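# Place spirit level into scissor lift guardrail tool tray

## Task

Pick the spirit level up off the cable runway and set it in the tool tray mounted on the scissor lift's guardrail, so that all of it sits lower than the tray's rim and stays there once the robot lets go. The attempt fails if the level drops beneath the lift platform, if the robot tips over or finishes leaning, or if anything is knocked out of the work area or onto the floor.

## Robot and tools

ROBOT. A Rainbow Robotics RB-Y1. It has a two-wheel differential base with rear casters, 0.66 m long and 0.58 m wide, whose front edge lies 0.10 m ahead of the drive axle. It cannot drive sideways. On the base sits a folding torso (squat, shift, pitch, yaw), then a head (pan, tilt) and two 7-joint arms, each ending in a parallel gripper. Cameras: head_camera, left_wrist_camera, right_wrist_camera. A loose object may occasionally get a brief shove from outside.

FRAMES. In the base frame the origin is on the floor, centred between the drive wheels; x points forward, y left and z up. The state reports chest, left_hand and right_hand in this frame. A hand point is the spot between its finger pads. The fingers extend along the hand's -z axis and close along its x axis. Reported hand positions can be somewhat wrong, especially with the arm stretched far. base_odometry is measured from the base frame at scene start and counts wheel rotation only, so wheel slip looks like travel. Heading is positive to the left, between -3.142 and 3.142.

execute_actions. Arguments: "actions", a list holding one action or none (an empty list only returns state and images), and "cameras", a list of camera names or "all" (omitted or null means all; [] means none). An action may contain:
- "base": exactly one of {"translate_m": d}, a relative drive of d metres from where the base is now, forward positive, -3 to 3; or {"rotate_rad": d}, a relative turn in place of d radians, left (counter-clockwise) positive, -3.2 to 3.2.
- "joints": a single object with absolute targets keyed by joint name, in radians, except grippers, which are in metres. Ranges: torso_squat_rad 0 to 1.2 (higher lowers the chest); torso_shift_rad -0.3 to 0.6 (positive pushes hips forward); torso_pitch_rad -0.2 to 1.4 (positive leans forward); torso_yaw_rad -1.5 to 1.5 (positive left). Per arm (left_/right_ prefix): shoulder_pitch_rad -2.356 to 2.356 (negative raises the arm forward); shoulder_roll_rad left 0 to 3.141, right -3.141 to 0 (moving away from zero lifts the arm outward); shoulder_yaw_rad -2.094 to 2.094; elbow_rad -2.617 to 0.01 (negative bends); forearm_roll_rad -3.141 to 3.141; wrist_pitch_rad -1.57 to 1.919 (negative tips the hand forward); hand_roll_rad -2.705 to 2.705; gripper_m 0 to 0.1, the gap between pads. head_pan_rad -0.523 to 0.523 (left positive, relative to the chest); head_tilt_rad -0.35 to 1.57 (positive looks down). Yaw and roll signs are the same for both arms.
- "speeds": caps for this action only, translate_m 0.05 to 0.4 m/s, rotate_rad 0.1 to 1.509 rad/s.
- "min_time_s": 0.1 to 8, a floor on how long each arm and head motion takes.
All parts start together. Any one action lasts at most 15 s, and a base move needing over 8.667 s is rejected. Unknown keys or out-of-range numbers reject the whole call, and nothing moves. A joint you leave out may keep driving toward its previous target. The torso also obeys combined limits: squat + shift <= 1.52; squat - shift + pitch <= 1.57; shift + 0.5 pitch - 0.4 squat <= 0.7; shift + 0.3 pitch - 0.5 squat <= 0.39. Breaking one leaves the commanded torso joints partway, reported as off_target.

wait: "seconds", 0 to 10. Issues no new command and returns state and images.
zoom_image: "camera" and "region" [x0, y0, x1, y1] in pixels from the top-left corner, at most 504 by 504, taken from that camera's most recent full image.
read_manual: optional "section"; only "licences" exists. Moves nothing.
finished_scene: "scene", the current scene's number. It ends the scene for good, so the level must already be resting in the tray on its own.

RESULTS. base_status and joint_status describe how each motion ended. done: target reached (for the base, the wheels turned enough, slip or not). off_target: stopped short and possibly still pushing. limit_stop_at_<name>: a built-in limit halted it. contact_stop: an arm or the torso met hard resistance. time_out: the motion ran too long. stopped_with_arm: the torso halted because an arm hit something. limit_stop_at_own_body: the self-collision guard halted it before contact. not_followed, or "joint command not followed" with a cause line: the arm-collision check refused those targets, and the line suggests what to send next. After contact_stop, time_out or stopped_with_arm, the whole group (torso, left arm or right arm) drops its targets and holds. on_its_own lists uncommanded parts; "held at" is a held target, not the actual position. "pictures" names the images in order. Once a stop appears, later calls in that reply do not run. MOTOR HOT warns at 65 °C; OVER-TEMPERATURE FAULT at 80 °C brakes that arm and skips the rest of the call (limit_stop_at_motor_heat). A torque fault, where contact torque reaches a joint's limit (shoulders 64.4, elbow 33.1, wrist joints 23 N m, held weight included), freezes the robot for 10 s. After any stop, resend your targets.

GRASPING. To hold the level, command a gap at least 0.005 m narrower than the level's width; a resulting off_target is expected. Each arm carries up to 3 kg.

AVOID. Do not drop the level or let it slip, slam down or fall below the platform. Do not push anything off the work area. The base keeps driving into furniture without stopping, and a bent leg can reach past the front edge. If the leg hits furniture, the torso may shove the robot backward without odometry showing it. Never let the arms strike or squeeze each other, grippers included. Keep heavy loads from getting far ahead of the drive wheels, which can tip the robot. After a stall, back off in a separate action: arms first, then the torso. Exception: if both hands hold one object and the torso stalls at once with nothing in the way, resend every arm joint at its reported position, then repeat the torso command.

Each tool is called after "Emit:" in YAML: its name, and indented under it one key for each argument.

## Session

Emit:
execute_actions:
  actions: []

Scene clock: 0.00 s.
base_odometry: x=+0.000 y=+0.000 heading=+0.000 (m, m, rad; odometry frame)
base_status: not commanded
joint_positions: torso_squat_rad=+0.350 torso_shift_rad=+0.000 torso_pitch_rad=+0.001 torso_yaw_rad=+0.000 left_shoulder_pitch_rad=-0.012 left_shoulder_roll_rad=+0.046 left_shoulder_yaw_rad=+0.005 left_elbow_rad=-0.288 left_forearm_roll_rad=+0.030 left_wrist_pitch_rad=+0.032 left_hand_roll_rad=+0.031 left_gripper_m=+0.101 right_shoulder_pitch_rad=+0.045 right_shoulder_roll_rad=-0.020 right_shoulder_yaw_rad=+0.022 right_elbow_rad=-0.261 right_forearm_roll_rad=+0.006 right_wrist_pitch_rad=+0.003 right_hand_roll_rad=+0.040 right_gripper_m=+0.099 head_pan_rad=+0.001 head_tilt_rad=+0.400
joint_status: not commanded
chest: x=-0.2276 y=-0.0009 z=+1.2476 quat_wxyz=(+1.000, +0.001, +0.001, +0.000) (m; base frame)
left_hand: x=-0.0875 y=+0.2544 z=+0.5768 quat_wxyz=(+0.991, +0.019, -0.133, +0.028) (m; base frame)
right_hand: x=-0.1345 y=-0.2337 z=+0.5684 quat_wxyz=(+0.994, -0.011, -0.107, +0.028) (m; base frame)
pictures: head_camera, left_wrist_camera, right_wrist_camera
Images, in order (width x height): head_camera 896x504, left_wrist_camera 644x364, right_wrist_camera 644x364.

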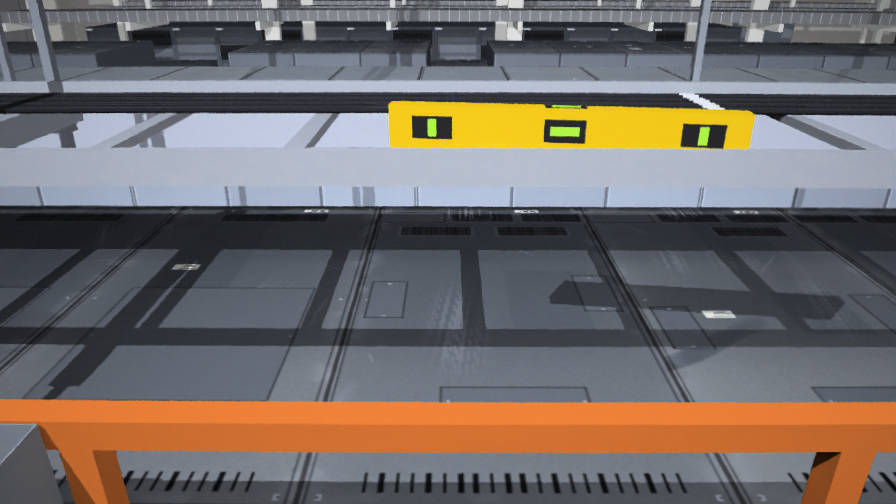

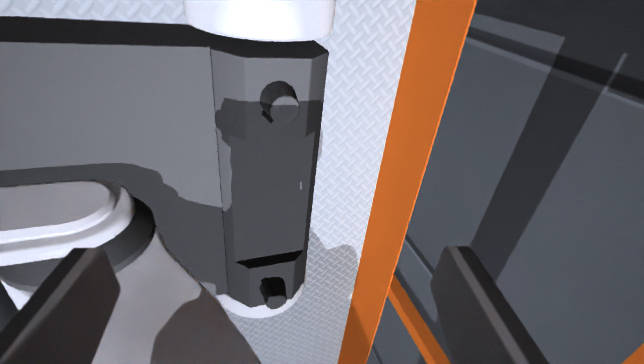

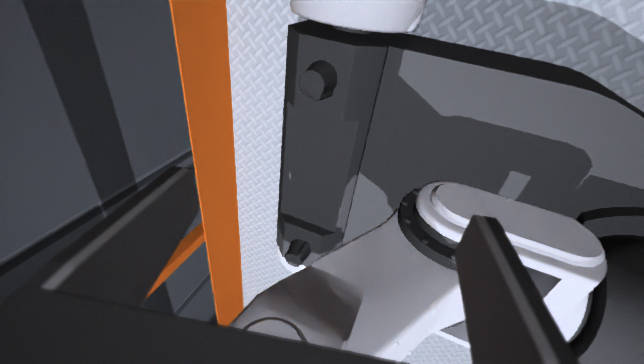

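Emit:
execute_actions:
  actions:
    - {"joints":{"head_pan_rad":0.52,"head_tilt_rad":0.9,"torso_squat_rad":0}}
  cameras: ["head_camera"]

Emit:
execute_actions:
  actions:
    - {"joints":{"head_pan_rad":0,"head_tilt_rad":0.4}}
  cameras: ["head_camera"]

Scene clock: 6.07 s.
base_odometry: x=+0.000 y=+0.000 heading=+0.000 (m, m, rad; odometry frame)
base_status: not commanded
joint_positions: torso_squat_rad=+0.000 torso_shift_rad=+0.000 torso_pitch_rad=+0.001 torso_yaw_rad=+0.000 left_shoulder_pitch_rad=-0.012 left_shoulder_roll_rad=+0.046 left_shoulder_yaw_rad=+0.005 left_elbow_rad=-0.288 left_forearm_roll_rad=+0.030 left_wrist_pitch_rad=+0.032 left_hand_roll_rad=+0.031 left_gripper_m=+0.101 right_shoulder_pitch_rad=+0.045 right_shoulder_roll_rad=-0.020 right_shoulder_yaw_rad=+0.022 right_elbow_rad=-0.261 right_forearm_roll_rad=+0.006 right_wrist_pitch_rad=+0.003 right_hand_roll_rad=+0.040 right_gripper_m=+0.099 head_pan_rad=+0.520 head_tilt_rad=+0.900
joint_status: all done
chest: x=-0.2275 y=-0.0009 z=+1.2899 quat_wxyz=(+1.000, +0.001, +0.001, +0.000) (m; base frame)
left_hand: x=-0.0875 y=+0.2544 z=+0.6191 quat_wxyz=(+0.991, +0.019, -0.133, +0.028) (m; base frame)
right_hand: x=-0.1346 y=-0.2338 z=+0.6107 quat_wxyz=(+0.994, -0.011, -0.107, +0.028) (m; base frame)
pictures: head_camera
Images, in order (width x height): head_camera 896x504.

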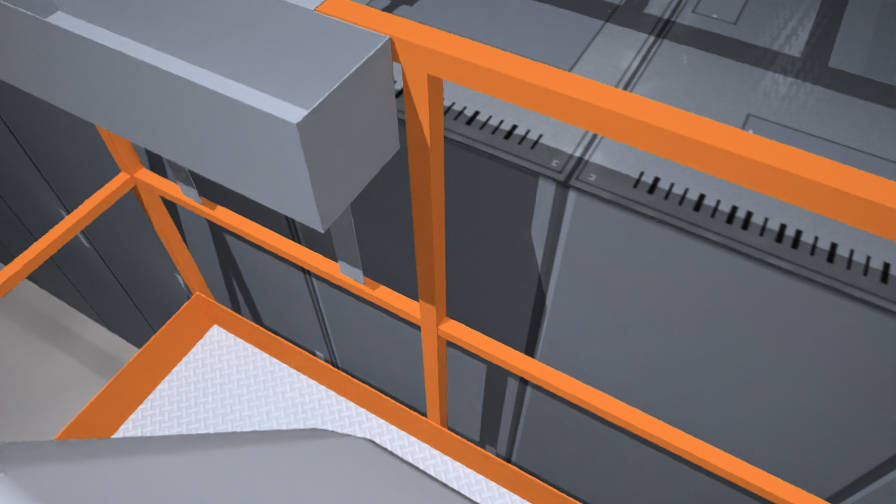

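Scene clock: 7.07 s.
base_odometry: x=+0.000 y=+0.000 heading=+0.000 (m, m, rad; odometry frame)
base_status: not commanded
joint_positions: torso_squat_rad=+0.000 torso_shift_rad=+0.000 torso_pitch_rad=+0.001 torso_yaw_rad=+0.000 left_shoulder_pitch_rad=-0.012 left_shoulder_roll_rad=+0.046 left_shoulder_yaw_rad=+0.005 left_elbow_rad=-0.288 left_forearm_roll_rad=+0.030 left_wrist_pitch_rad=+0.032 left_hand_roll_rad=+0.031 left_gripper_m=+0.101 right_shoulder_pitch_rad=+0.045 right_shoulder_roll_rad=-0.020 right_shoulder_yaw_rad=+0.022 right_elbow_rad=-0.261 right_forearm_roll_rad=+0.006 right_wrist_pitch_rad=+0.003 right_hand_roll_rad=+0.040 right_gripper_m=+0.099 head_pan_rad=+0.000 head_tilt_rad=+0.400
joint_status: all done
chest: x=-0.2275 y=-0.0009 z=+1.2899 quat_wxyz=(+1.000, +0.001, +0.001, +0.000) (m; base frame)
left_hand: x=-0.0875 y=+0.2544 z=+0.6191 quat_wxyz=(+0.991, +0.019, -0.133, +0.028) (m; base frame)
right_hand: x=-0.1346 y=-0.2338 z=+0.6107 quat_wxyz=(+0.994, -0.011, -0.107, +0.028) (m; base frame)
pictures: head_camera
Images, in order (width x height): head_camera 896x504.

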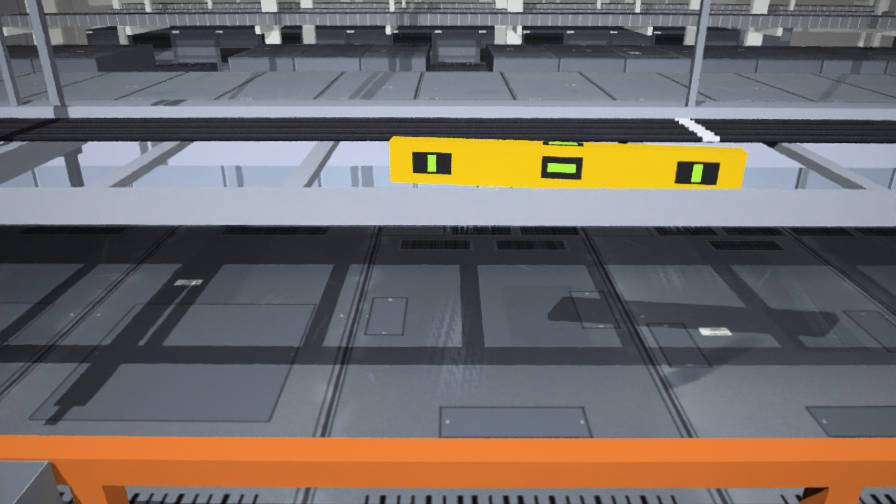

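Emit:
execute_actions:
  actions:
    - {"joints":{"torso_yaw_rad":-0.5,"left_elbow_rad":-2.3,"left_shoulder_pitch_rad":0.3,"left_wrist_pitch_rad":0}}
  cameras: []

Emit:
execute_actions:
  actions:
    - {"joints":{"left_shoulder_pitch_rad":-1.8,"left_elbow_rad":-1.2,"left_wrist_pitch_rad":1.9,"left_shoulder_roll_rad":0.05}}

Scene clock: 23.40 s.
base_odometry: x=+0.000 y=+0.000 heading=+0.000 (m, m, rad; odometry frame)
base_status: not commanded
joint_positions: torso_squat_rad=+0.000 torso_shift_rad=+0.000 torso_pitch_rad=+0.001 torso_yaw_rad=-0.500 left_shoulder_pitch_rad=+0.211 left_shoulder_roll_rad=+0.045 left_shoulder_yaw_rad=+0.003 left_elbow_rad=-1.679 left_forearm_roll_rad=+0.030 left_wrist_pitch_rad=+0.013 left_hand_roll_rad=+0.031 left_gripper_m=+0.101 right_shoulder_pitch_rad=+0.045 right_shoulder_roll_rad=-0.020 right_shoulder_yaw_rad=+0.022 right_elbow_rad=-0.261 right_forearm_roll_rad=+0.006 right_wrist_pitch_rad=+0.003 right_hand_roll_rad=+0.040 right_gripper_m=+0.099 head_pan_rad=+0.000 head_tilt_rad=+0.400
joint_status: left_shoulder_pitch_rad contact_stop_at_left_elbow_rad (moved +0.222 of +0.312); left_elbow_rad contact_stop (moved -1.391 of -2.012); left_wrist_pitch_rad contact_stop (moved -0.019 of -0.032); the others done
on_its_own: left_shoulder_pitch_rad is held at +0.210, not at your +0.300, since a contact_stop; left_elbow_rad is held at -1.679, not at your -2.300, since a contact_stop
chest: x=-0.2276 y=-0.0009 z=+1.2899 quat_wxyz=(+0.969, +0.000, +0.001, -0.247) (m; base frame)
left_hand: x=+0.3005 y=+0.0166 z=+1.0158 quat_wxyz=(+0.727, -0.145, -0.653, -0.155) (m; base frame)
right_hand: x=-0.2581 y=-0.2501 z=+0.6109 quat_wxyz=(+0.970, -0.037, -0.100, -0.219) (m; base frame)
pictures: none
No camera images: the call's "cameras" was empty. Leave "cameras" out to get every camera's image.

not run: a stop came earlier in this reply.

Hit the rail from below. Retract the upper arm more.

Emit:
execute_actions:
  actions:
    - {"joints":{"left_elbow_rad":-1.5,"left_shoulder_pitch_rad":0.9}}
  cameras: []

Emit:
execute_actions:
  actions:
    - {"joints":{"left_elbow_rad":-2.55,"left_wrist_pitch_rad":-1.0}}
  cameras: []

Emit:
execute_actions:
  actions:
    - {"joints":{"left_shoulder_pitch_rad":-1.0,"left_elbow_rad":-2.0,"left_wrist_pitch_rad":0}}
  cameras: []

Emit:
execute_actions:
  actions:
    - {"joints":{"left_shoulder_pitch_rad":-1.8,"left_elbow_rad":-1.0,"left_wrist_pitch_rad":1.9}}

Scene clock: 35.20 s.
base_odometry: x=+0.000 y=+0.000 heading=+0.000 (m, m, rad; odometry frame)
base_status: not commanded
joint_positions: torso_squat_rad=+0.000 torso_shift_rad=+0.000 torso_pitch_rad=+0.001 torso_yaw_rad=-0.500 left_shoulder_pitch_rad=+0.900 left_shoulder_roll_rad=+0.045 left_shoulder_yaw_rad=+0.003 left_elbow_rad=-1.500 left_forearm_roll_rad=+0.030 left_wrist_pitch_rad=+0.013 left_hand_roll_rad=+0.031 left_gripper_m=+0.101 right_shoulder_pitch_rad=+0.045 right_shoulder_roll_rad=-0.020 right_shoulder_yaw_rad=+0.022 right_elbow_rad=-0.261 right_forearm_roll_rad=+0.006 right_wrist_pitch_rad=+0.003 right_hand_roll_rad=+0.040 right_gripper_m=+0.099 head_pan_rad=+0.000 head_tilt_rad=+0.400
joint_status: all done
chest: x=-0.2276 y=-0.0009 z=+1.2899 quat_wxyz=(+0.969, +0.000, +0.001, -0.247) (m; base frame)
left_hand: x=-0.0149 y=+0.2620 z=+0.7648 quat_wxyz=(+0.938, +0.022, -0.324, -0.118) (m; base frame)
right_hand: x=-0.2581 y=-0.2501 z=+0.6109 quat_wxyz=(+0.970, -0.037, -0.100, -0.219) (m; base frame)
pictures: none
No camera images: the call's "cameras" was empty. Leave "cameras" out to get every camera's image.

Scene clock: 36.87 s.
base_odometry: x=+0.000 y=+0.000 heading=+0.000 (m, m, rad; odometry frame)
base_status: not commanded
joint_positions: torso_squat_rad=+0.000 torso_shift_rad=+0.000 torso_pitch_rad=+0.001 torso_yaw_rad=-0.500 left_shoulder_pitch_rad=+0.900 left_shoulder_roll_rad=+0.045 left_shoulder_yaw_rad=+0.003 left_elbow_rad=-2.550 left_forearm_roll_rad=+0.030 left_wrist_pitch_rad=-1.000 left_hand_roll_rad=+0.031 left_gripper_m=+0.101 right_shoulder_pitch_rad=+0.045 right_shoulder_roll_rad=-0.020 right_shoulder_yaw_rad=+0.022 right_elbow_rad=-0.261 right_forearm_roll_rad=+0.006 right_wrist_pitch_rad=+0.003 right_hand_roll_rad=+0.040 right_gripper_m=+0.099 head_pan_rad=+0.000 head_tilt_rad=+0.400
joint_status: all done
chest: x=-0.2276 y=-0.0009 z=+1.2899 quat_wxyz=(+0.969, +0.000, +0.001, -0.247) (m; base frame)
left_hand: x=+0.0430 y=+0.1533 z=+1.3776 quat_wxyz=(+0.206, -0.129, -0.966, -0.086) (m; base frame)
right_hand: x=-0.2581 y=-0.2501 z=+0.6109 quat_wxyz=(+0.970, -0.037, -0.100, -0.219) (m; base frame)
pictures: none
No camera images: the call's "cameras" was empty. Leave "cameras" out to get every camera's image.

Scene clock: 39.60 s.
base_odometry: x=+0.000 y=+0.000 heading=+0.000 (m, m, rad; odometry frame)
base_status: not commanded
joint_positions: torso_squat_rad=+0.000 torso_shift_rad=+0.000 torso_pitch_rad=+0.001 torso_yaw_rad=-0.500 left_shoulder_pitch_rad=-1.000 left_shoulder_roll_rad=+0.045 left_shoulder_yaw_rad=+0.003 left_elbow_rad=-2.000 left_forearm_roll_rad=+0.030 left_wrist_pitch_rad=+0.000 left_hand_roll_rad=+0.031 left_gripper_m=+0.101 right_shoulder_pitch_rad=+0.045 right_shoulder_roll_rad=-0.020 right_shoulder_yaw_rad=+0.022 right_elbow_rad=-0.261 right_forearm_roll_rad=+0.006 right_wrist_pitch_rad=+0.003 right_hand_roll_rad=+0.040 right_gripper_m=+0.099 head_pan_rad=+0.000 head_tilt_rad=+0.400
joint_status: all done
chest: x=-0.2276 y=-0.0009 z=+1.2899 quat_wxyz=(+0.969, +0.000, +0.001, -0.247) (m; base frame)
left_hand: x=+0.1094 y=-0.1044 z=+1.6947 quat_wxyz=(+0.069, -0.385, -0.913, -0.116) (m; base frame)
right_hand: x=-0.2581 y=-0.2501 z=+0.6109 quat_wxyz=(+0.970, -0.037, -0.100, -0.219) (m; base frame)
pictures: none
No camera images: the call's "cameras" was empty. Leave "cameras" out to get every camera's image.

Scene clock: 41.47 s.
base_odometry: x=+0.000 y=+0.000 heading=+0.000 (m, m, rad; odometry frame)
base_status: not commanded
joint_positions: torso_squat_rad=+0.000 torso_shift_rad=+0.000 torso_pitch_rad=+0.001 torso_yaw_rad=-0.500 left_shoulder_pitch_rad=-1.800 left_shoulder_roll_rad=+0.045 left_shoulder_yaw_rad=+0.003 left_elbow_rad=-1.000 left_forearm_roll_rad=+0.030 left_wrist_pitch_rad=+1.900 left_hand_roll_rad=+0.031 left_gripper_m=+0.101 right_shoulder_pitch_rad=+0.045 right_shoulder_roll_rad=-0.020 right_shoulder_yaw_rad=+0.022 right_elbow_rad=-0.261 right_forearm_roll_rad=+0.006 right_wrist_pitch_rad=+0.003 right_hand_roll_rad=+0.040 right_gripper_m=+0.099 head_pan_rad=+0.000 head_tilt_rad=+0.400
joint_status: all done
chest: x=-0.2276 y=-0.0009 z=+1.2899 quat_wxyz=(+0.969, +0.000, +0.001, -0.247) (m; base frame)
left_hand: x=+0.2326 y=-0.2630 z=+1.4710 quat_wxyz=(+0.806, +0.003, -0.408, -0.429) (m; base frame)
right_hand: x=-0.2581 y=-0.2501 z=+0.6109 quat_wxyz=(+0.970, -0.037, -0.100, -0.219) (m; base frame)
pictures: head_camera, left_wrist_camera, right_wrist_camera
Images, in order (width x height): head_camera 896x504, left_wrist_camera 644x364, right_wrist_camera 644x364.

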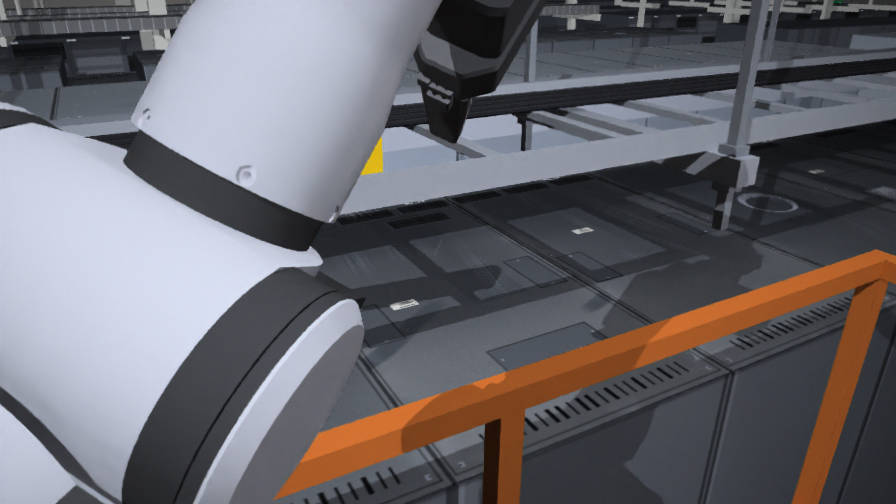

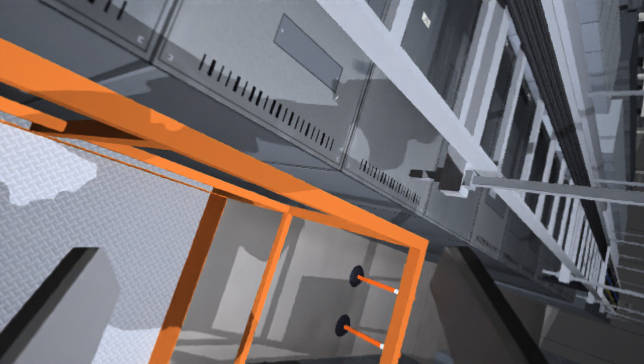

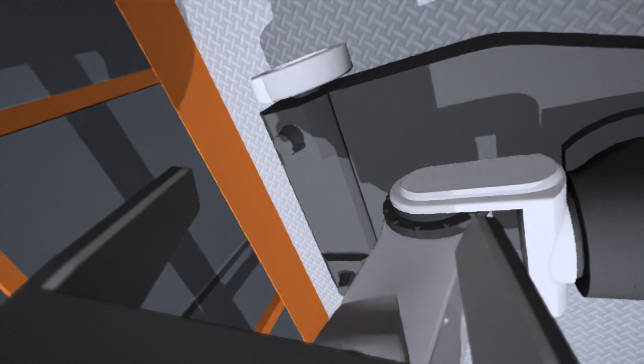

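Emit:
execute_actions:
  actions:
    - {"joints":{"torso_yaw_rad":-0.1,"torso_pitch_rad":0.2,"left_shoulder_pitch_rad":-2.3,"left_elbow_rad":-0.2,"left_forearm_roll_rad":0.6,"left_wrist_pitch_rad":1.9,"head_tilt_rad":0.2}}
  cameras: ["head_camera","left_wrist_camera"]

Scene clock: 53.23 s.
base_odometry: x=+0.000 y=+0.000 heading=+0.000 (m, m, rad; odometry frame)
base_status: not commanded
joint_positions: torso_squat_rad=+0.000 torso_shift_rad=+0.000 torso_pitch_rad=+0.200 torso_yaw_rad=-0.100 left_shoulder_pitch_rad=-2.300 left_shoulder_roll_rad=+0.046 left_shoulder_yaw_rad=+0.003 left_elbow_rad=-0.200 left_forearm_roll_rad=+0.600 left_wrist_pitch_rad=+1.900 left_hand_roll_rad=+0.031 left_gripper_m=+0.101 right_shoulder_pitch_rad=+0.045 right_shoulder_roll_rad=-0.020 right_shoulder_yaw_rad=+0.022 right_elbow_rad=-0.261 right_forearm_roll_rad=+0.006 right_wrist_pitch_rad=+0.003 right_hand_roll_rad=+0.040 right_gripper_m=+0.099 head_pan_rad=+0.000 head_tilt_rad=+0.200
joint_status: all done
chest: x=-0.1665 y=-0.0009 z=+1.2838 quat_wxyz=(+0.994, -0.004, +0.100, -0.050) (m; base frame)
left_hand: x=+0.2647 y=-0.1363 z=+1.3640 quat_wxyz=(+0.924, -0.066, -0.085, -0.367) (m; base frame)
right_hand: x=-0.2327 y=-0.2419 z=+0.6043 quat_wxyz=(+1.000, -0.018, -0.007, -0.020) (m; base frame)
pictures: head_camera, left_wrist_camera
Images, in order (width x height): head_camera 896x504, left_wrist_camera 644x364.

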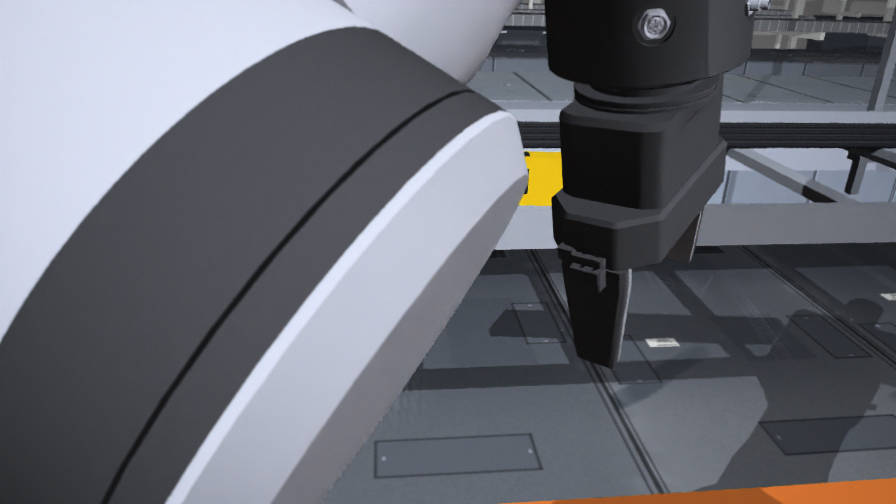

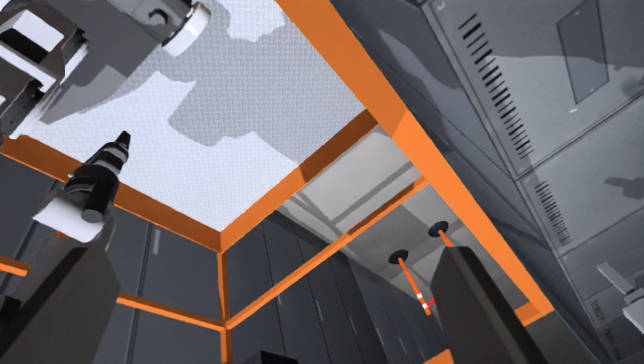

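Emit:
execute_actions:
  actions:
    - {"joints":{"left_shoulder_roll_rad":0.45,"left_forearm_roll_rad":1.2,"left_wrist_pitch_rad":1.7,"left_hand_roll_rad":0.6}}
  cameras: ["head_camera","left_wrist_camera"]

Scene clock: 57.53 s.
base_odometry: x=+0.000 y=+0.000 heading=+0.000 (m, m, rad; odometry frame)
base_status: not commanded
joint_positions: torso_squat_rad=+0.000 torso_shift_rad=+0.000 torso_pitch_rad=+0.200 torso_yaw_rad=-0.100 left_shoulder_pitch_rad=-2.300 left_shoulder_roll_rad=+0.450 left_shoulder_yaw_rad=+0.003 left_elbow_rad=-0.200 left_forearm_roll_rad=+1.200 left_wrist_pitch_rad=+1.700 left_hand_roll_rad=+0.600 left_gripper_m=+0.101 right_shoulder_pitch_rad=+0.045 right_shoulder_roll_rad=-0.020 right_shoulder_yaw_rad=+0.022 right_elbow_rad=-0.261 right_forearm_roll_rad=+0.006 right_wrist_pitch_rad=+0.003 right_hand_roll_rad=+0.040 right_gripper_m=+0.099 head_pan_rad=+0.000 head_tilt_rad=+0.200
joint_status: all done
chest: x=-0.1665 y=-0.0009 z=+1.2838 quat_wxyz=(+0.994, -0.004, +0.100, -0.050) (m; base frame)
left_hand: x=+0.3112 y=-0.0875 z=+1.5326 quat_wxyz=(+0.889, -0.450, -0.070, -0.044) (m; base frame)
right_hand: x=-0.2327 y=-0.2419 z=+0.6043 quat_wxyz=(+1.000, -0.018, -0.007, -0.020) (m; base frame)
pictures: head_camera, left_wrist_camera
Images, in order (width x height): head_camera 896x504, left_wrist_camera 644x364.

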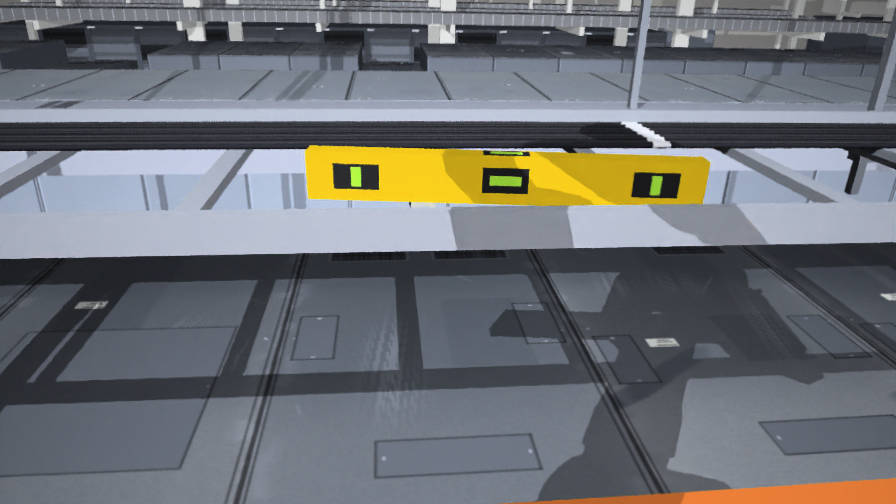

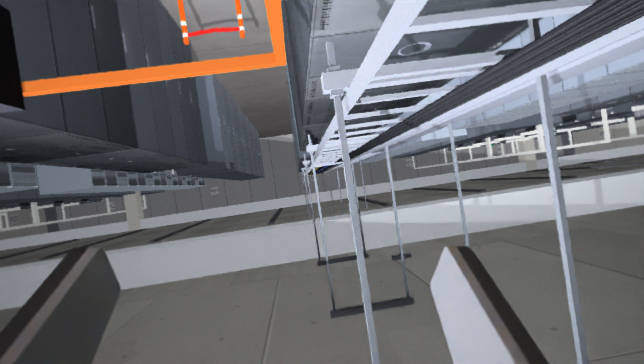

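Emit:
execute_actions:
  actions:
    - {"joints":{"torso_shift_rad":0.32,"left_forearm_roll_rad":0.85,"left_wrist_pitch_rad":1.85,"left_hand_roll_rad":0.5,"head_tilt_rad":0.1}}
  cameras: ["head_camera","left_wrist_camera"]

Scene clock: 64.30 s.
base_odometry: x=+0.000 y=+0.000 heading=+0.000 (m, m, rad; odometry frame)
base_status: not commanded
joint_positions: torso_squat_rad=+0.000 torso_shift_rad=+0.320 torso_pitch_rad=+0.200 torso_yaw_rad=-0.100 left_shoulder_pitch_rad=-2.300 left_shoulder_roll_rad=+0.450 left_shoulder_yaw_rad=+0.003 left_elbow_rad=-0.200 left_forearm_roll_rad=+0.850 left_wrist_pitch_rad=+1.850 left_hand_roll_rad=+0.500 left_gripper_m=+0.101 right_shoulder_pitch_rad=+0.045 right_shoulder_roll_rad=-0.020 right_shoulder_yaw_rad=+0.022 right_elbow_rad=-0.261 right_forearm_roll_rad=+0.006 right_wrist_pitch_rad=+0.003 right_hand_roll_rad=+0.040 right_gripper_m=+0.099 head_pan_rad=+0.000 head_tilt_rad=+0.100
joint_status: all done
chest: x=+0.0536 y=-0.0009 z=+1.2482 quat_wxyz=(+0.994, -0.004, +0.100, -0.050) (m; base frame)
left_hand: x=+0.5546 y=-0.0257 z=+1.4424 quat_wxyz=(+0.954, -0.279, -0.106, -0.030) (m; base frame)
right_hand: x=-0.0126 y=-0.2419 z=+0.5688 quat_wxyz=(+1.000, -0.018, -0.007, -0.020) (m; base frame)
pictures: head_camera, left_wrist_camera
Images, in order (width x height): head_camera 896x504, left_wrist_camera 644x364.

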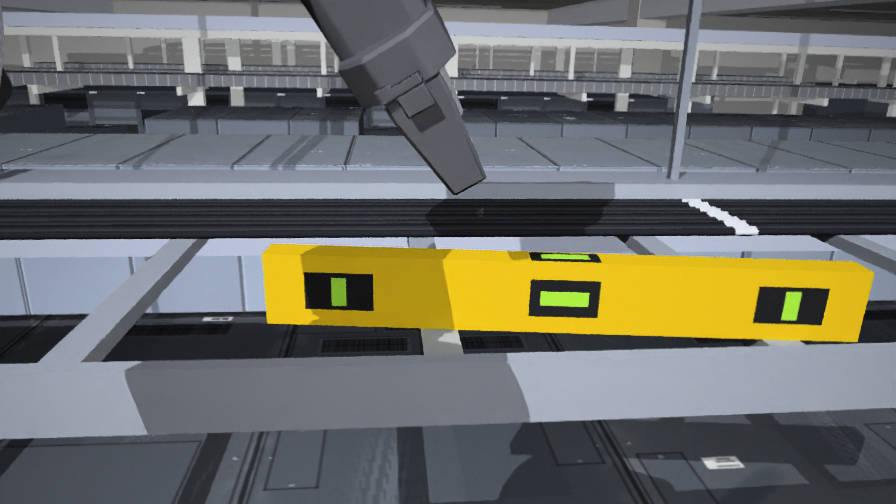

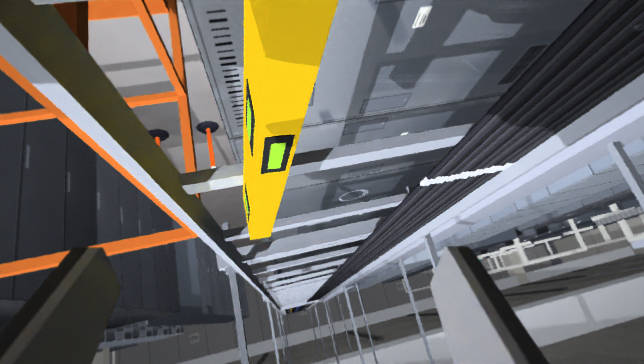

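Emit:
execute_actions:
  actions:
    - {"joints":{"torso_yaw_rad":-0.22,"torso_squat_rad":0.35,"torso_shift_rad":0.34,"left_wrist_pitch_rad":1.91}}
  cameras: ["head_camera","left_wrist_camera"]

Scene clock: 71.17 s.
base_odometry: x=+0.000 y=+0.000 heading=+0.000 (m, m, rad; odometry frame)
base_status: not commanded
joint_positions: torso_squat_rad=+0.350 torso_shift_rad=+0.340 torso_pitch_rad=+0.200 torso_yaw_rad=-0.220 left_shoulder_pitch_rad=-2.300 left_shoulder_roll_rad=+0.450 left_shoulder_yaw_rad=+0.003 left_elbow_rad=-0.200 left_forearm_roll_rad=+0.850 left_wrist_pitch_rad=+1.910 left_hand_roll_rad=+0.500 left_gripper_m=+0.101 right_shoulder_pitch_rad=+0.045 right_shoulder_roll_rad=-0.020 right_shoulder_yaw_rad=+0.022 right_elbow_rad=-0.261 right_forearm_roll_rad=+0.006 right_wrist_pitch_rad=+0.003 right_hand_roll_rad=+0.040 right_gripper_m=+0.099 head_pan_rad=+0.000 head_tilt_rad=+0.100
joint_status: all done
chest: x=+0.0526 y=-0.0008 z=+1.2037 quat_wxyz=(+0.989, -0.010, +0.099, -0.109) (m; base frame)
left_hand: x=+0.5370 y=-0.0727 z=+1.3932 quat_wxyz=(+0.953, -0.280, -0.066, -0.092) (m; base frame)
right_hand: x=-0.0423 y=-0.2485 z=+0.5301 quat_wxyz=(+0.996, -0.031, -0.006, -0.079) (m; base frame)
pictures: head_camera, left_wrist_camera
Images, in order (width x height): head_camera 896x504, left_wrist_camera 644x364.

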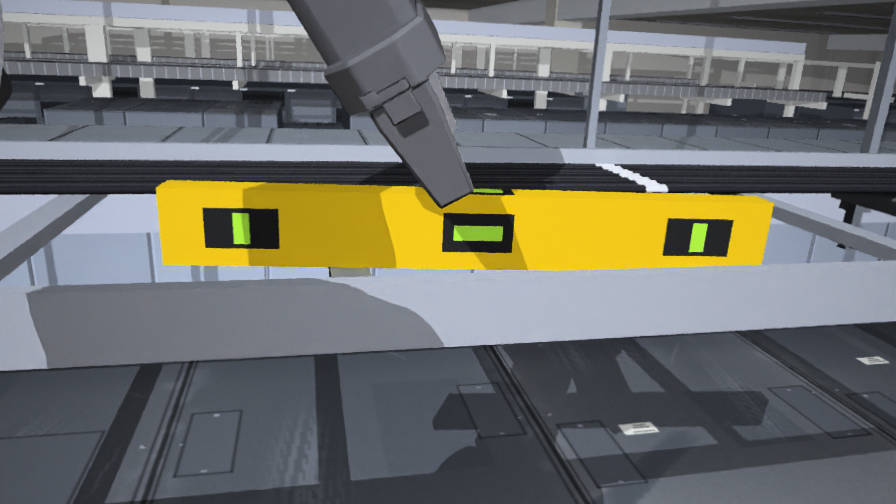

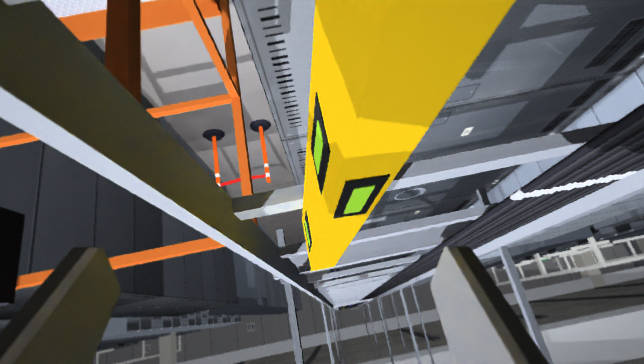

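Emit:
execute_actions:
  actions:
    - {"joints":{"torso_shift_rad":0.385}}
  cameras: []

Emit:
execute_actions:
  actions:
    - {"joints":{"torso_squat_rad":0.47,"torso_shift_rad":0.40}}
  cameras: ["head_camera","left_wrist_camera"]

Scene clock: 78.07 s.
base_odometry: x=+0.000 y=+0.000 heading=+0.000 (m, m, rad; odometry frame)
base_status: not commanded
joint_positions: torso_squat_rad=+0.350 torso_shift_rad=+0.385 torso_pitch_rad=+0.200 torso_yaw_rad=-0.220 left_shoulder_pitch_rad=-2.300 left_shoulder_roll_rad=+0.450 left_shoulder_yaw_rad=+0.003 left_elbow_rad=-0.200 left_forearm_roll_rad=+0.850 left_wrist_pitch_rad=+1.910 left_hand_roll_rad=+0.500 left_gripper_m=+0.101 right_shoulder_pitch_rad=+0.045 right_shoulder_roll_rad=-0.020 right_shoulder_yaw_rad=+0.022 right_elbow_rad=-0.261 right_forearm_roll_rad=+0.006 right_wrist_pitch_rad=+0.003 right_hand_roll_rad=+0.040 right_gripper_m=+0.099 head_pan_rad=+0.000 head_tilt_rad=+0.100
joint_status: all done
chest: x=+0.0804 y=-0.0008 z=+1.1932 quat_wxyz=(+0.989, -0.010, +0.099, -0.109) (m; base frame)
left_hand: x=+0.5648 y=-0.0727 z=+1.3826 quat_wxyz=(+0.953, -0.280, -0.066, -0.092) (m; base frame)
right_hand: x=-0.0147 y=-0.2485 z=+0.5196 quat_wxyz=(+0.996, -0.031, -0.006, -0.079) (m; base frame)
pictures: none
No camera images: the call's "cameras" was empty. Leave "cameras" out to get every camera's image.

Scene clock: 79.23 s.
base_odometry: x=+0.000 y=+0.000 heading=+0.000 (m, m, rad; odometry frame)
base_status: not commanded
joint_positions: torso_squat_rad=+0.470 torso_shift_rad=+0.400 torso_pitch_rad=+0.200 torso_yaw_rad=-0.220 left_shoulder_pitch_rad=-2.300 left_shoulder_roll_rad=+0.450 left_shoulder_yaw_rad=+0.003 left_elbow_rad=-0.200 left_forearm_roll_rad=+0.850 left_wrist_pitch_rad=+1.910 left_hand_roll_rad=+0.500 left_gripper_m=+0.101 right_shoulder_pitch_rad=+0.045 right_shoulder_roll_rad=-0.020 right_shoulder_yaw_rad=+0.022 right_elbow_rad=-0.261 right_forearm_roll_rad=+0.006 right_wrist_pitch_rad=+0.003 right_hand_roll_rad=+0.040 right_gripper_m=+0.099 head_pan_rad=+0.000 head_tilt_rad=+0.100
joint_status: all done
chest: x=+0.0764 y=-0.0008 z=+1.1586 quat_wxyz=(+0.989, -0.010, +0.099, -0.109) (m; base frame)
left_hand: x=+0.5608 y=-0.0727 z=+1.3481 quat_wxyz=(+0.953, -0.280, -0.066, -0.092) (m; base frame)
right_hand: x=-0.0186 y=-0.2485 z=+0.4850 quat_wxyz=(+0.996, -0.031, -0.006, -0.079) (m; base frame)
pictures: head_camera, left_wrist_camera
Images, in order (width x height): head_camera 896x504, left_wrist_camera 644x364.

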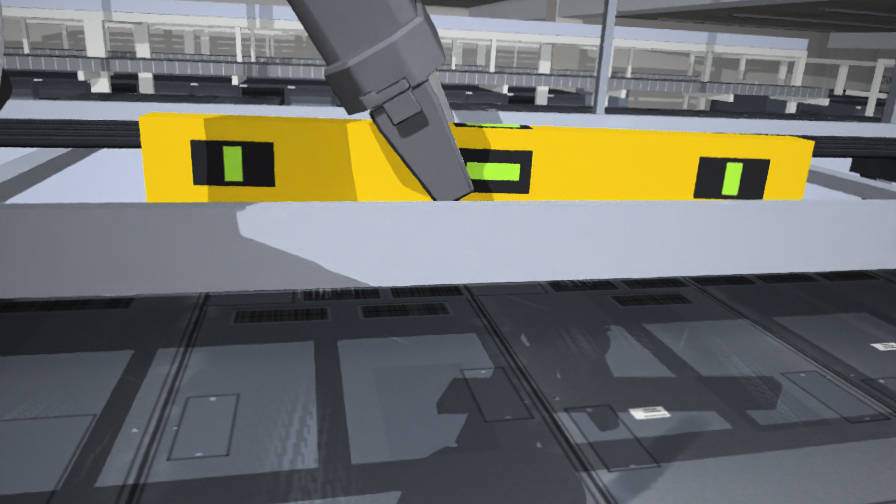

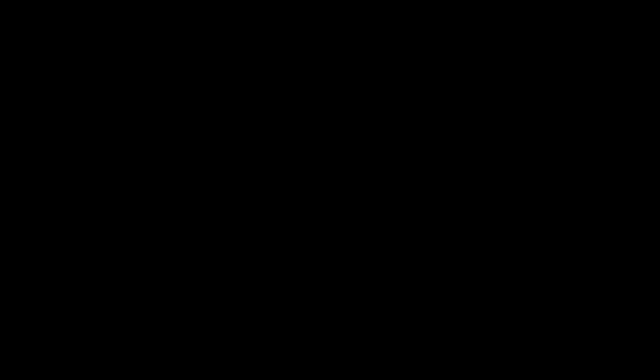

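Emit:
execute_actions:
  actions:
    - {"joints":{"left_gripper_m":0.0}}
  cameras: []

Emit:
execute_actions:
  actions:
    - {"joints":{"torso_squat_rad":0.1,"torso_shift_rad":0.36}}
  cameras: []

Emit:
execute_actions:
  actions:
    - {"joints":{"torso_shift_rad":0.0,"torso_yaw_rad":0.5,"head_pan_rad":0.4,"head_tilt_rad":0.5}}
  cameras: ["head_camera"]

Scene clock: 85.70 s.
base_odometry: x=+0.000 y=+0.000 heading=+0.000 (m, m, rad; odometry frame)
base_status: not commanded
joint_positions: torso_squat_rad=+0.470 torso_shift_rad=+0.400 torso_pitch_rad=+0.200 torso_yaw_rad=-0.220 left_shoulder_pitch_rad=-2.300 left_shoulder_roll_rad=+0.450 left_shoulder_yaw_rad=+0.003 left_elbow_rad=-0.200 left_forearm_roll_rad=+0.850 left_wrist_pitch_rad=+1.910 left_hand_roll_rad=+0.500 left_gripper_m=+0.022 right_shoulder_pitch_rad=+0.045 right_shoulder_roll_rad=-0.020 right_shoulder_yaw_rad=+0.022 right_elbow_rad=-0.261 right_forearm_roll_rad=+0.006 right_wrist_pitch_rad=+0.003 right_hand_roll_rad=+0.040 right_gripper_m=+0.099 head_pan_rad=+0.000 head_tilt_rad=+0.100
joint_status: left_gripper_m off_target (ended at +0.022, target +0.000)
chest: x=+0.0764 y=-0.0008 z=+1.1586 quat_wxyz=(+0.989, -0.010, +0.099, -0.109) (m; base frame)
left_hand: x=+0.5608 y=-0.0727 z=+1.3481 quat_wxyz=(+0.953, -0.280, -0.066, -0.092) (m; base frame)
right_hand: x=-0.0186 y=-0.2485 z=+0.4850 quat_wxyz=(+0.996, -0.031, -0.006, -0.079) (m; base frame)
pictures: none
No camera images: the call's "cameras" was empty. Leave "cameras" out to get every camera's image.

Scene clock: 87.73 s.
base_odometry: x=+0.000 y=+0.000 heading=+0.000 (m, m, rad; odometry frame)
base_status: not commanded
joint_positions: torso_squat_rad=+0.100 torso_shift_rad=+0.360 torso_pitch_rad=+0.200 torso_yaw_rad=-0.220 left_shoulder_pitch_rad=-2.300 left_shoulder_roll_rad=+0.450 left_shoulder_yaw_rad=+0.003 left_elbow_rad=-0.200 left_forearm_roll_rad=+0.850 left_wrist_pitch_rad=+1.910 left_hand_roll_rad=+0.500 left_gripper_m=+0.022 right_shoulder_pitch_rad=+0.045 right_shoulder_roll_rad=-0.020 right_shoulder_yaw_rad=+0.022 right_elbow_rad=-0.261 right_forearm_roll_rad=+0.006 right_wrist_pitch_rad=+0.003 right_hand_roll_rad=+0.040 right_gripper_m=+0.099 head_pan_rad=+0.000 head_tilt_rad=+0.100
joint_status: all done
chest: x=+0.0788 y=-0.0009 z=+1.2356 quat_wxyz=(+0.989, -0.010, +0.099, -0.109) (m; base frame)
left_hand: x=+0.5632 y=-0.0728 z=+1.4249 quat_wxyz=(+0.953, -0.280, -0.066, -0.092) (m; base frame)
right_hand: x=-0.0163 y=-0.2485 z=+0.5620 quat_wxyz=(+0.996, -0.031, -0.006, -0.079) (m; base frame)
pictures: none
No camera images: the call's "cameras" was empty. Leave "cameras" out to get every camera's image.

Scene clock: 90.90 s.
base_odometry: x=+0.000 y=+0.000 heading=+0.000 (m, m, rad; odometry frame)
base_status: not commanded
joint_positions: torso_squat_rad=+0.100 torso_shift_rad=+0.000 torso_pitch_rad=+0.200 torso_yaw_rad=+0.500 left_shoulder_pitch_rad=-2.300 left_shoulder_roll_rad=+0.450 left_shoulder_yaw_rad=+0.003 left_elbow_rad=-0.200 left_forearm_roll_rad=+0.850 left_wrist_pitch_rad=+1.910 left_hand_roll_rad=+0.500 left_gripper_m=+0.022 right_shoulder_pitch_rad=+0.045 right_shoulder_roll_rad=-0.020 right_shoulder_yaw_rad=+0.022 right_elbow_rad=-0.261 right_forearm_roll_rad=+0.006 right_wrist_pitch_rad=+0.003 right_hand_roll_rad=+0.040 right_gripper_m=+0.099 head_pan_rad=+0.400 head_tilt_rad=+0.500
joint_status: all done
chest: x=-0.1666 y=-0.0009 z=+1.2803 quat_wxyz=(+0.964, +0.025, +0.096, +0.246) (m; base frame)
left_hand: x=+0.2578 y=+0.2332 z=+1.4821 quat_wxyz=(+0.943, -0.173, -0.153, +0.239) (m; base frame)
right_hand: x=-0.1109 y=-0.1601 z=+0.5762 quat_wxyz=(+0.962, +0.043, -0.011, +0.270) (m; base frame)
pictures: head_camera
Images, in order (width x height): head_camera 896x504.

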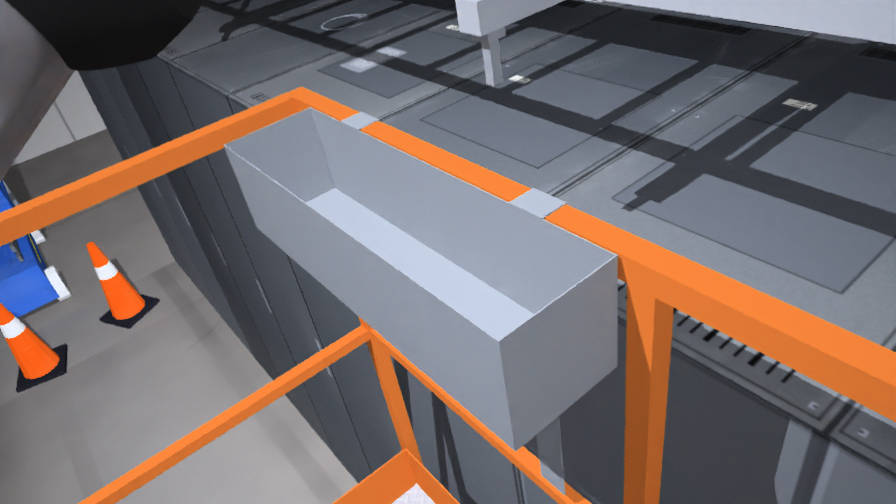

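Emit:
execute_actions:
  actions:
    - {"joints":{"torso_yaw_rad":0,"torso_pitch_rad":0,"torso_squat_rad":0,"left_shoulder_pitch_rad":0,"left_shoulder_roll_rad":1.7,"left_elbow_rad":-1.57,"left_wrist_pitch_rad":0,"left_forearm_roll_rad":-0.8,"left_hand_roll_rad":0,"head_pan_rad":0.52},"min_time_s":4}
  cameras: ["head_camera"]

Emit:
execute_actions:
  actions:
    - {"joints":{"torso_shift_rad":0.23,"left_shoulder_roll_rad":1.5,"left_wrist_pitch_rad":-1.57,"left_forearm_roll_rad":-2.21},"min_time_s":3}
  cameras: ["head_camera"]

Scene clock: 111.67 s.
base_odometry: x=+0.000 y=+0.000 heading=+0.000 (m, m, rad; odometry frame)
base_status: not commanded
joint_positions: torso_squat_rad=+0.000 torso_shift_rad=+0.000 torso_pitch_rad=+0.000 torso_yaw_rad=+0.000 left_shoulder_pitch_rad=+0.000 left_shoulder_roll_rad=+1.700 left_shoulder_yaw_rad=+0.003 left_elbow_rad=-1.570 left_forearm_roll_rad=-0.800 left_wrist_pitch_rad=+0.000 left_hand_roll_rad=+0.000 left_gripper_m=+0.022 right_shoulder_pitch_rad=+0.045 right_shoulder_roll_rad=-0.020 right_shoulder_yaw_rad=+0.022 right_elbow_rad=-0.261 right_forearm_roll_rad=+0.006 right_wrist_pitch_rad=+0.003 right_hand_roll_rad=+0.040 right_gripper_m=+0.099 head_pan_rad=+0.520 head_tilt_rad=+0.500
joint_status: all done
chest: x=-0.2280 y=-0.0010 z=+1.2899 quat_wxyz=(+1.000, +0.001, +0.000, +0.000) (m; base frame)
left_hand: x=+0.2896 y=+0.5235 z=+1.4121 quat_wxyz=(+0.222, +0.672, -0.223, -0.670) (m; base frame)
right_hand: x=-0.1342 y=-0.2337 z=+0.6109 quat_wxyz=(+0.994, -0.011, -0.107, +0.028) (m; base frame)
pictures: head_camera
Images, in order (width x height): head_camera 896x504.

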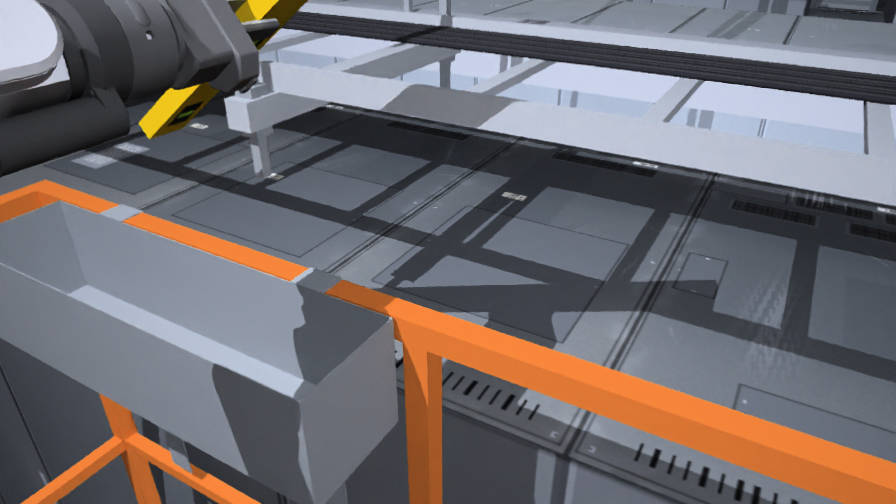

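Scene clock: 114.70 s.
base_odometry: x=+0.000 y=+0.000 heading=+0.000 (m, m, rad; odometry frame)
base_status: not commanded
joint_positions: torso_squat_rad=+0.000 torso_shift_rad=+0.230 torso_pitch_rad=+0.000 torso_yaw_rad=-0.001 left_shoulder_pitch_rad=-0.011 left_shoulder_roll_rad=+1.567 left_shoulder_yaw_rad=+0.011 left_elbow_rad=-1.573 left_forearm_roll_rad=-1.822 left_wrist_pitch_rad=-1.148 left_hand_roll_rad=+0.000 left_gripper_m=+0.027 right_shoulder_pitch_rad=+0.045 right_shoulder_roll_rad=-0.020 right_shoulder_yaw_rad=+0.022 right_elbow_rad=-0.261 right_forearm_roll_rad=+0.006 right_wrist_pitch_rad=+0.003 right_hand_roll_rad=+0.040 right_gripper_m=+0.099 head_pan_rad=+0.520 head_tilt_rad=+0.500
joint_status: torso_shift_rad contact_stop (moved +0.230 of +0.230); left_shoulder_roll_rad contact_stop_at_left_wrist_pitch_rad (moved -0.133 of -0.200); left_forearm_roll_rad contact_stop_at_left_wrist_pitch_rad (moved -1.022 of -1.410); left_wrist_pitch_rad contact_stop (moved -1.148 of -1.570)
on_its_own: left_shoulder_roll_rad is held at +1.565, not at your +1.500, since a contact_stop; left_forearm_roll_rad is held at -1.822, not at your -2.210, since a contact_stop; left_wrist_pitch_rad is held at -1.149, not at your -1.570, since a contact_stop
chest: x=-0.0681 y=-0.0011 z=+1.2714 quat_wxyz=(+1.000, +0.001, +0.000, -0.001) (m; base frame)
left_hand: x=+0.3200 y=+0.5750 z=+1.1556 quat_wxyz=(-0.028, +0.219, +0.121, -0.968) (m; base frame)
right_hand: x=+0.0252 y=-0.2338 z=+0.5923 quat_wxyz=(+0.994, -0.011, -0.107, +0.027) (m; base frame)
pictures: head_camera
Images, in order (width x height): head_camera 896x504.

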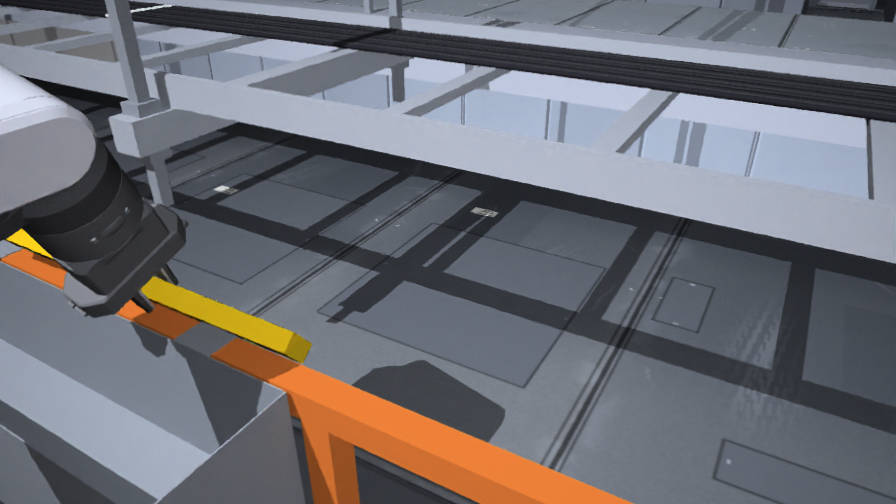

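Caught on the rail. Lift up, then finish.

Emit:
execute_actions:
  actions:
    - {"joints":{"left_shoulder_roll_rad":1.9,"left_wrist_pitch_rad":-1.05,"left_forearm_roll_rad":-1.81},"min_time_s":2}
  cameras: []

Emit:
execute_actions:
  actions:
    - {"joints":{"torso_shift_rad":0.17,"left_wrist_pitch_rad":-1.57,"left_shoulder_pitch_rad":0,"left_shoulder_yaw_rad":0},"min_time_s":2}
  cameras: []

Emit:
execute_actions:
  actions:
    - {"joints":{"left_shoulder_roll_rad":1.55,"left_forearm_roll_rad":-2.16},"min_time_s":2}
  cameras: ["head_camera","left_wrist_camera"]

Scene clock: 122.93 s.
base_odometry: x=+0.000 y=+0.000 heading=+0.000 (m, m, rad; odometry frame)
base_status: not commanded
joint_positions: torso_squat_rad=+0.000 torso_shift_rad=+0.230 torso_pitch_rad=+0.000 torso_yaw_rad=-0.001 left_shoulder_pitch_rad=-0.009 left_shoulder_roll_rad=+1.900 left_shoulder_yaw_rad=+0.009 left_elbow_rad=-1.572 left_forearm_roll_rad=-1.810 left_wrist_pitch_rad=-1.050 left_hand_roll_rad=+0.000 left_gripper_m=+0.024 right_shoulder_pitch_rad=+0.045 right_shoulder_roll_rad=-0.020 right_shoulder_yaw_rad=+0.022 right_elbow_rad=-0.261 right_forearm_roll_rad=+0.006 right_wrist_pitch_rad=+0.003 right_hand_roll_rad=+0.040 right_gripper_m=+0.099 head_pan_rad=+0.520 head_tilt_rad=+0.500
joint_status: all done
chest: x=-0.0681 y=-0.0010 z=+1.2714 quat_wxyz=(+1.000, +0.001, +0.000, +0.000) (m; base frame)
left_hand: x=+0.3378 y=+0.6138 z=+1.2895 quat_wxyz=(-0.074, +0.256, +0.271, -0.925) (m; base frame)
right_hand: x=+0.0253 y=-0.2338 z=+0.5923 quat_wxyz=(+0.994, -0.011, -0.107, +0.027) (m; base frame)
pictures: none
No camera images: the call's "cameras" was empty. Leave "cameras" out to get every camera's image.

Scene clock: 125.23 s.
base_odometry: x=+0.000 y=+0.000 heading=+0.000 (m, m, rad; odometry frame)
base_status: not commanded
joint_positions: torso_squat_rad=+0.000 torso_shift_rad=+0.170 torso_pitch_rad=+0.000 torso_yaw_rad=-0.001 left_shoulder_pitch_rad=+0.000 left_shoulder_roll_rad=+1.900 left_shoulder_yaw_rad=+0.000 left_elbow_rad=-1.572 left_forearm_roll_rad=-1.810 left_wrist_pitch_rad=-1.570 left_hand_roll_rad=+0.000 left_gripper_m=+0.024 right_shoulder_pitch_rad=+0.045 right_shoulder_roll_rad=-0.020 right_shoulder_yaw_rad=+0.022 right_elbow_rad=-0.261 right_forearm_roll_rad=+0.006 right_wrist_pitch_rad=+0.003 right_hand_roll_rad=+0.040 right_gripper_m=+0.099 head_pan_rad=+0.520 head_tilt_rad=+0.500
joint_status: all done
chest: x=-0.1096 y=-0.0010 z=+1.2798 quat_wxyz=(+1.000, +0.001, +0.000, +0.000) (m; base frame)
left_hand: x=+0.1785 y=+0.6329 z=+1.2656 quat_wxyz=(-0.001, +0.001, +0.281, -0.960) (m; base frame)
right_hand: x=-0.0160 y=-0.2338 z=+0.6007 quat_wxyz=(+0.994, -0.011, -0.107, +0.027) (m; base frame)
pictures: none
No camera images: the call's "cameras" was empty. Leave "cameras" out to get every camera's image.

Scene clock: 127.53 s.
base_odometry: x=+0.000 y=+0.000 heading=+0.000 (m, m, rad; odometry frame)
base_status: not commanded
joint_positions: torso_squat_rad=+0.000 torso_shift_rad=+0.170 torso_pitch_rad=+0.000 torso_yaw_rad=-0.001 left_shoulder_pitch_rad=+0.000 left_shoulder_roll_rad=+1.550 left_shoulder_yaw_rad=+0.000 left_elbow_rad=-1.572 left_forearm_roll_rad=-2.160 left_wrist_pitch_rad=-1.570 left_hand_roll_rad=+0.000 left_gripper_m=+0.024 right_shoulder_pitch_rad=+0.045 right_shoulder_roll_rad=-0.020 right_shoulder_yaw_rad=+0.022 right_elbow_rad=-0.261 right_forearm_roll_rad=+0.006 right_wrist_pitch_rad=+0.003 right_hand_roll_rad=+0.040 right_gripper_m=+0.099 head_pan_rad=+0.520 head_tilt_rad=+0.500
joint_status: all done
chest: x=-0.1096 y=-0.0010 z=+1.2798 quat_wxyz=(+1.000, +0.001, +0.000, +0.000) (m; base frame)
left_hand: x=+0.1786 y=+0.6496 z=+1.1604 quat_wxyz=(-0.001, +0.001, +0.281, -0.960) (m; base frame)
right_hand: x=-0.0160 y=-0.2338 z=+0.6007 quat_wxyz=(+0.994, -0.011, -0.107, +0.027) (m; base frame)
pictures: head_camera, left_wrist_camera
Images, in order (width x height): head_camera 896x504, left_wrist_camera 644x364.

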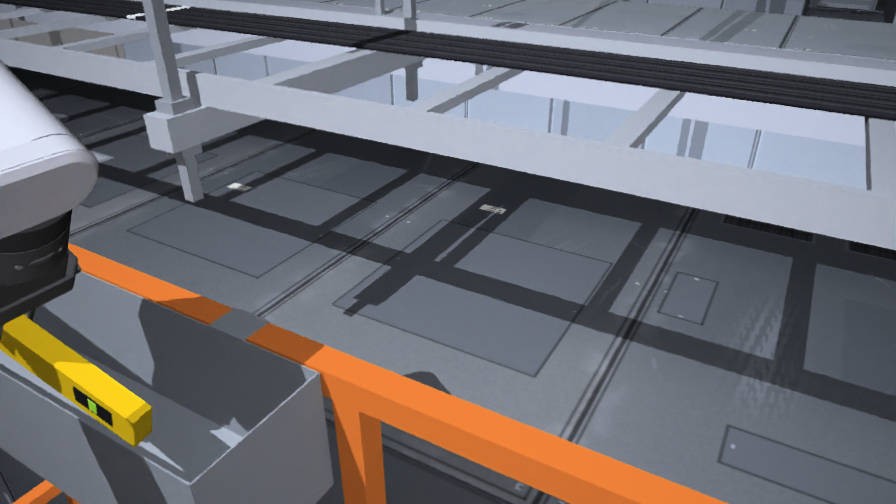

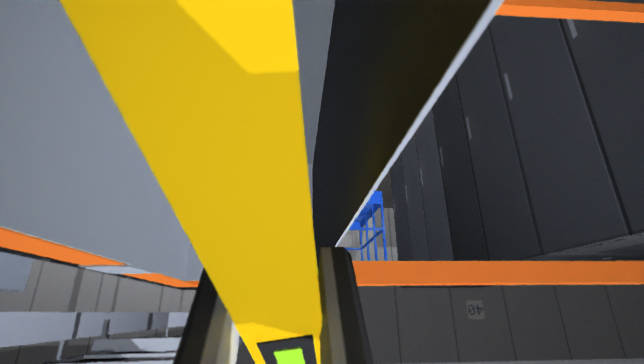

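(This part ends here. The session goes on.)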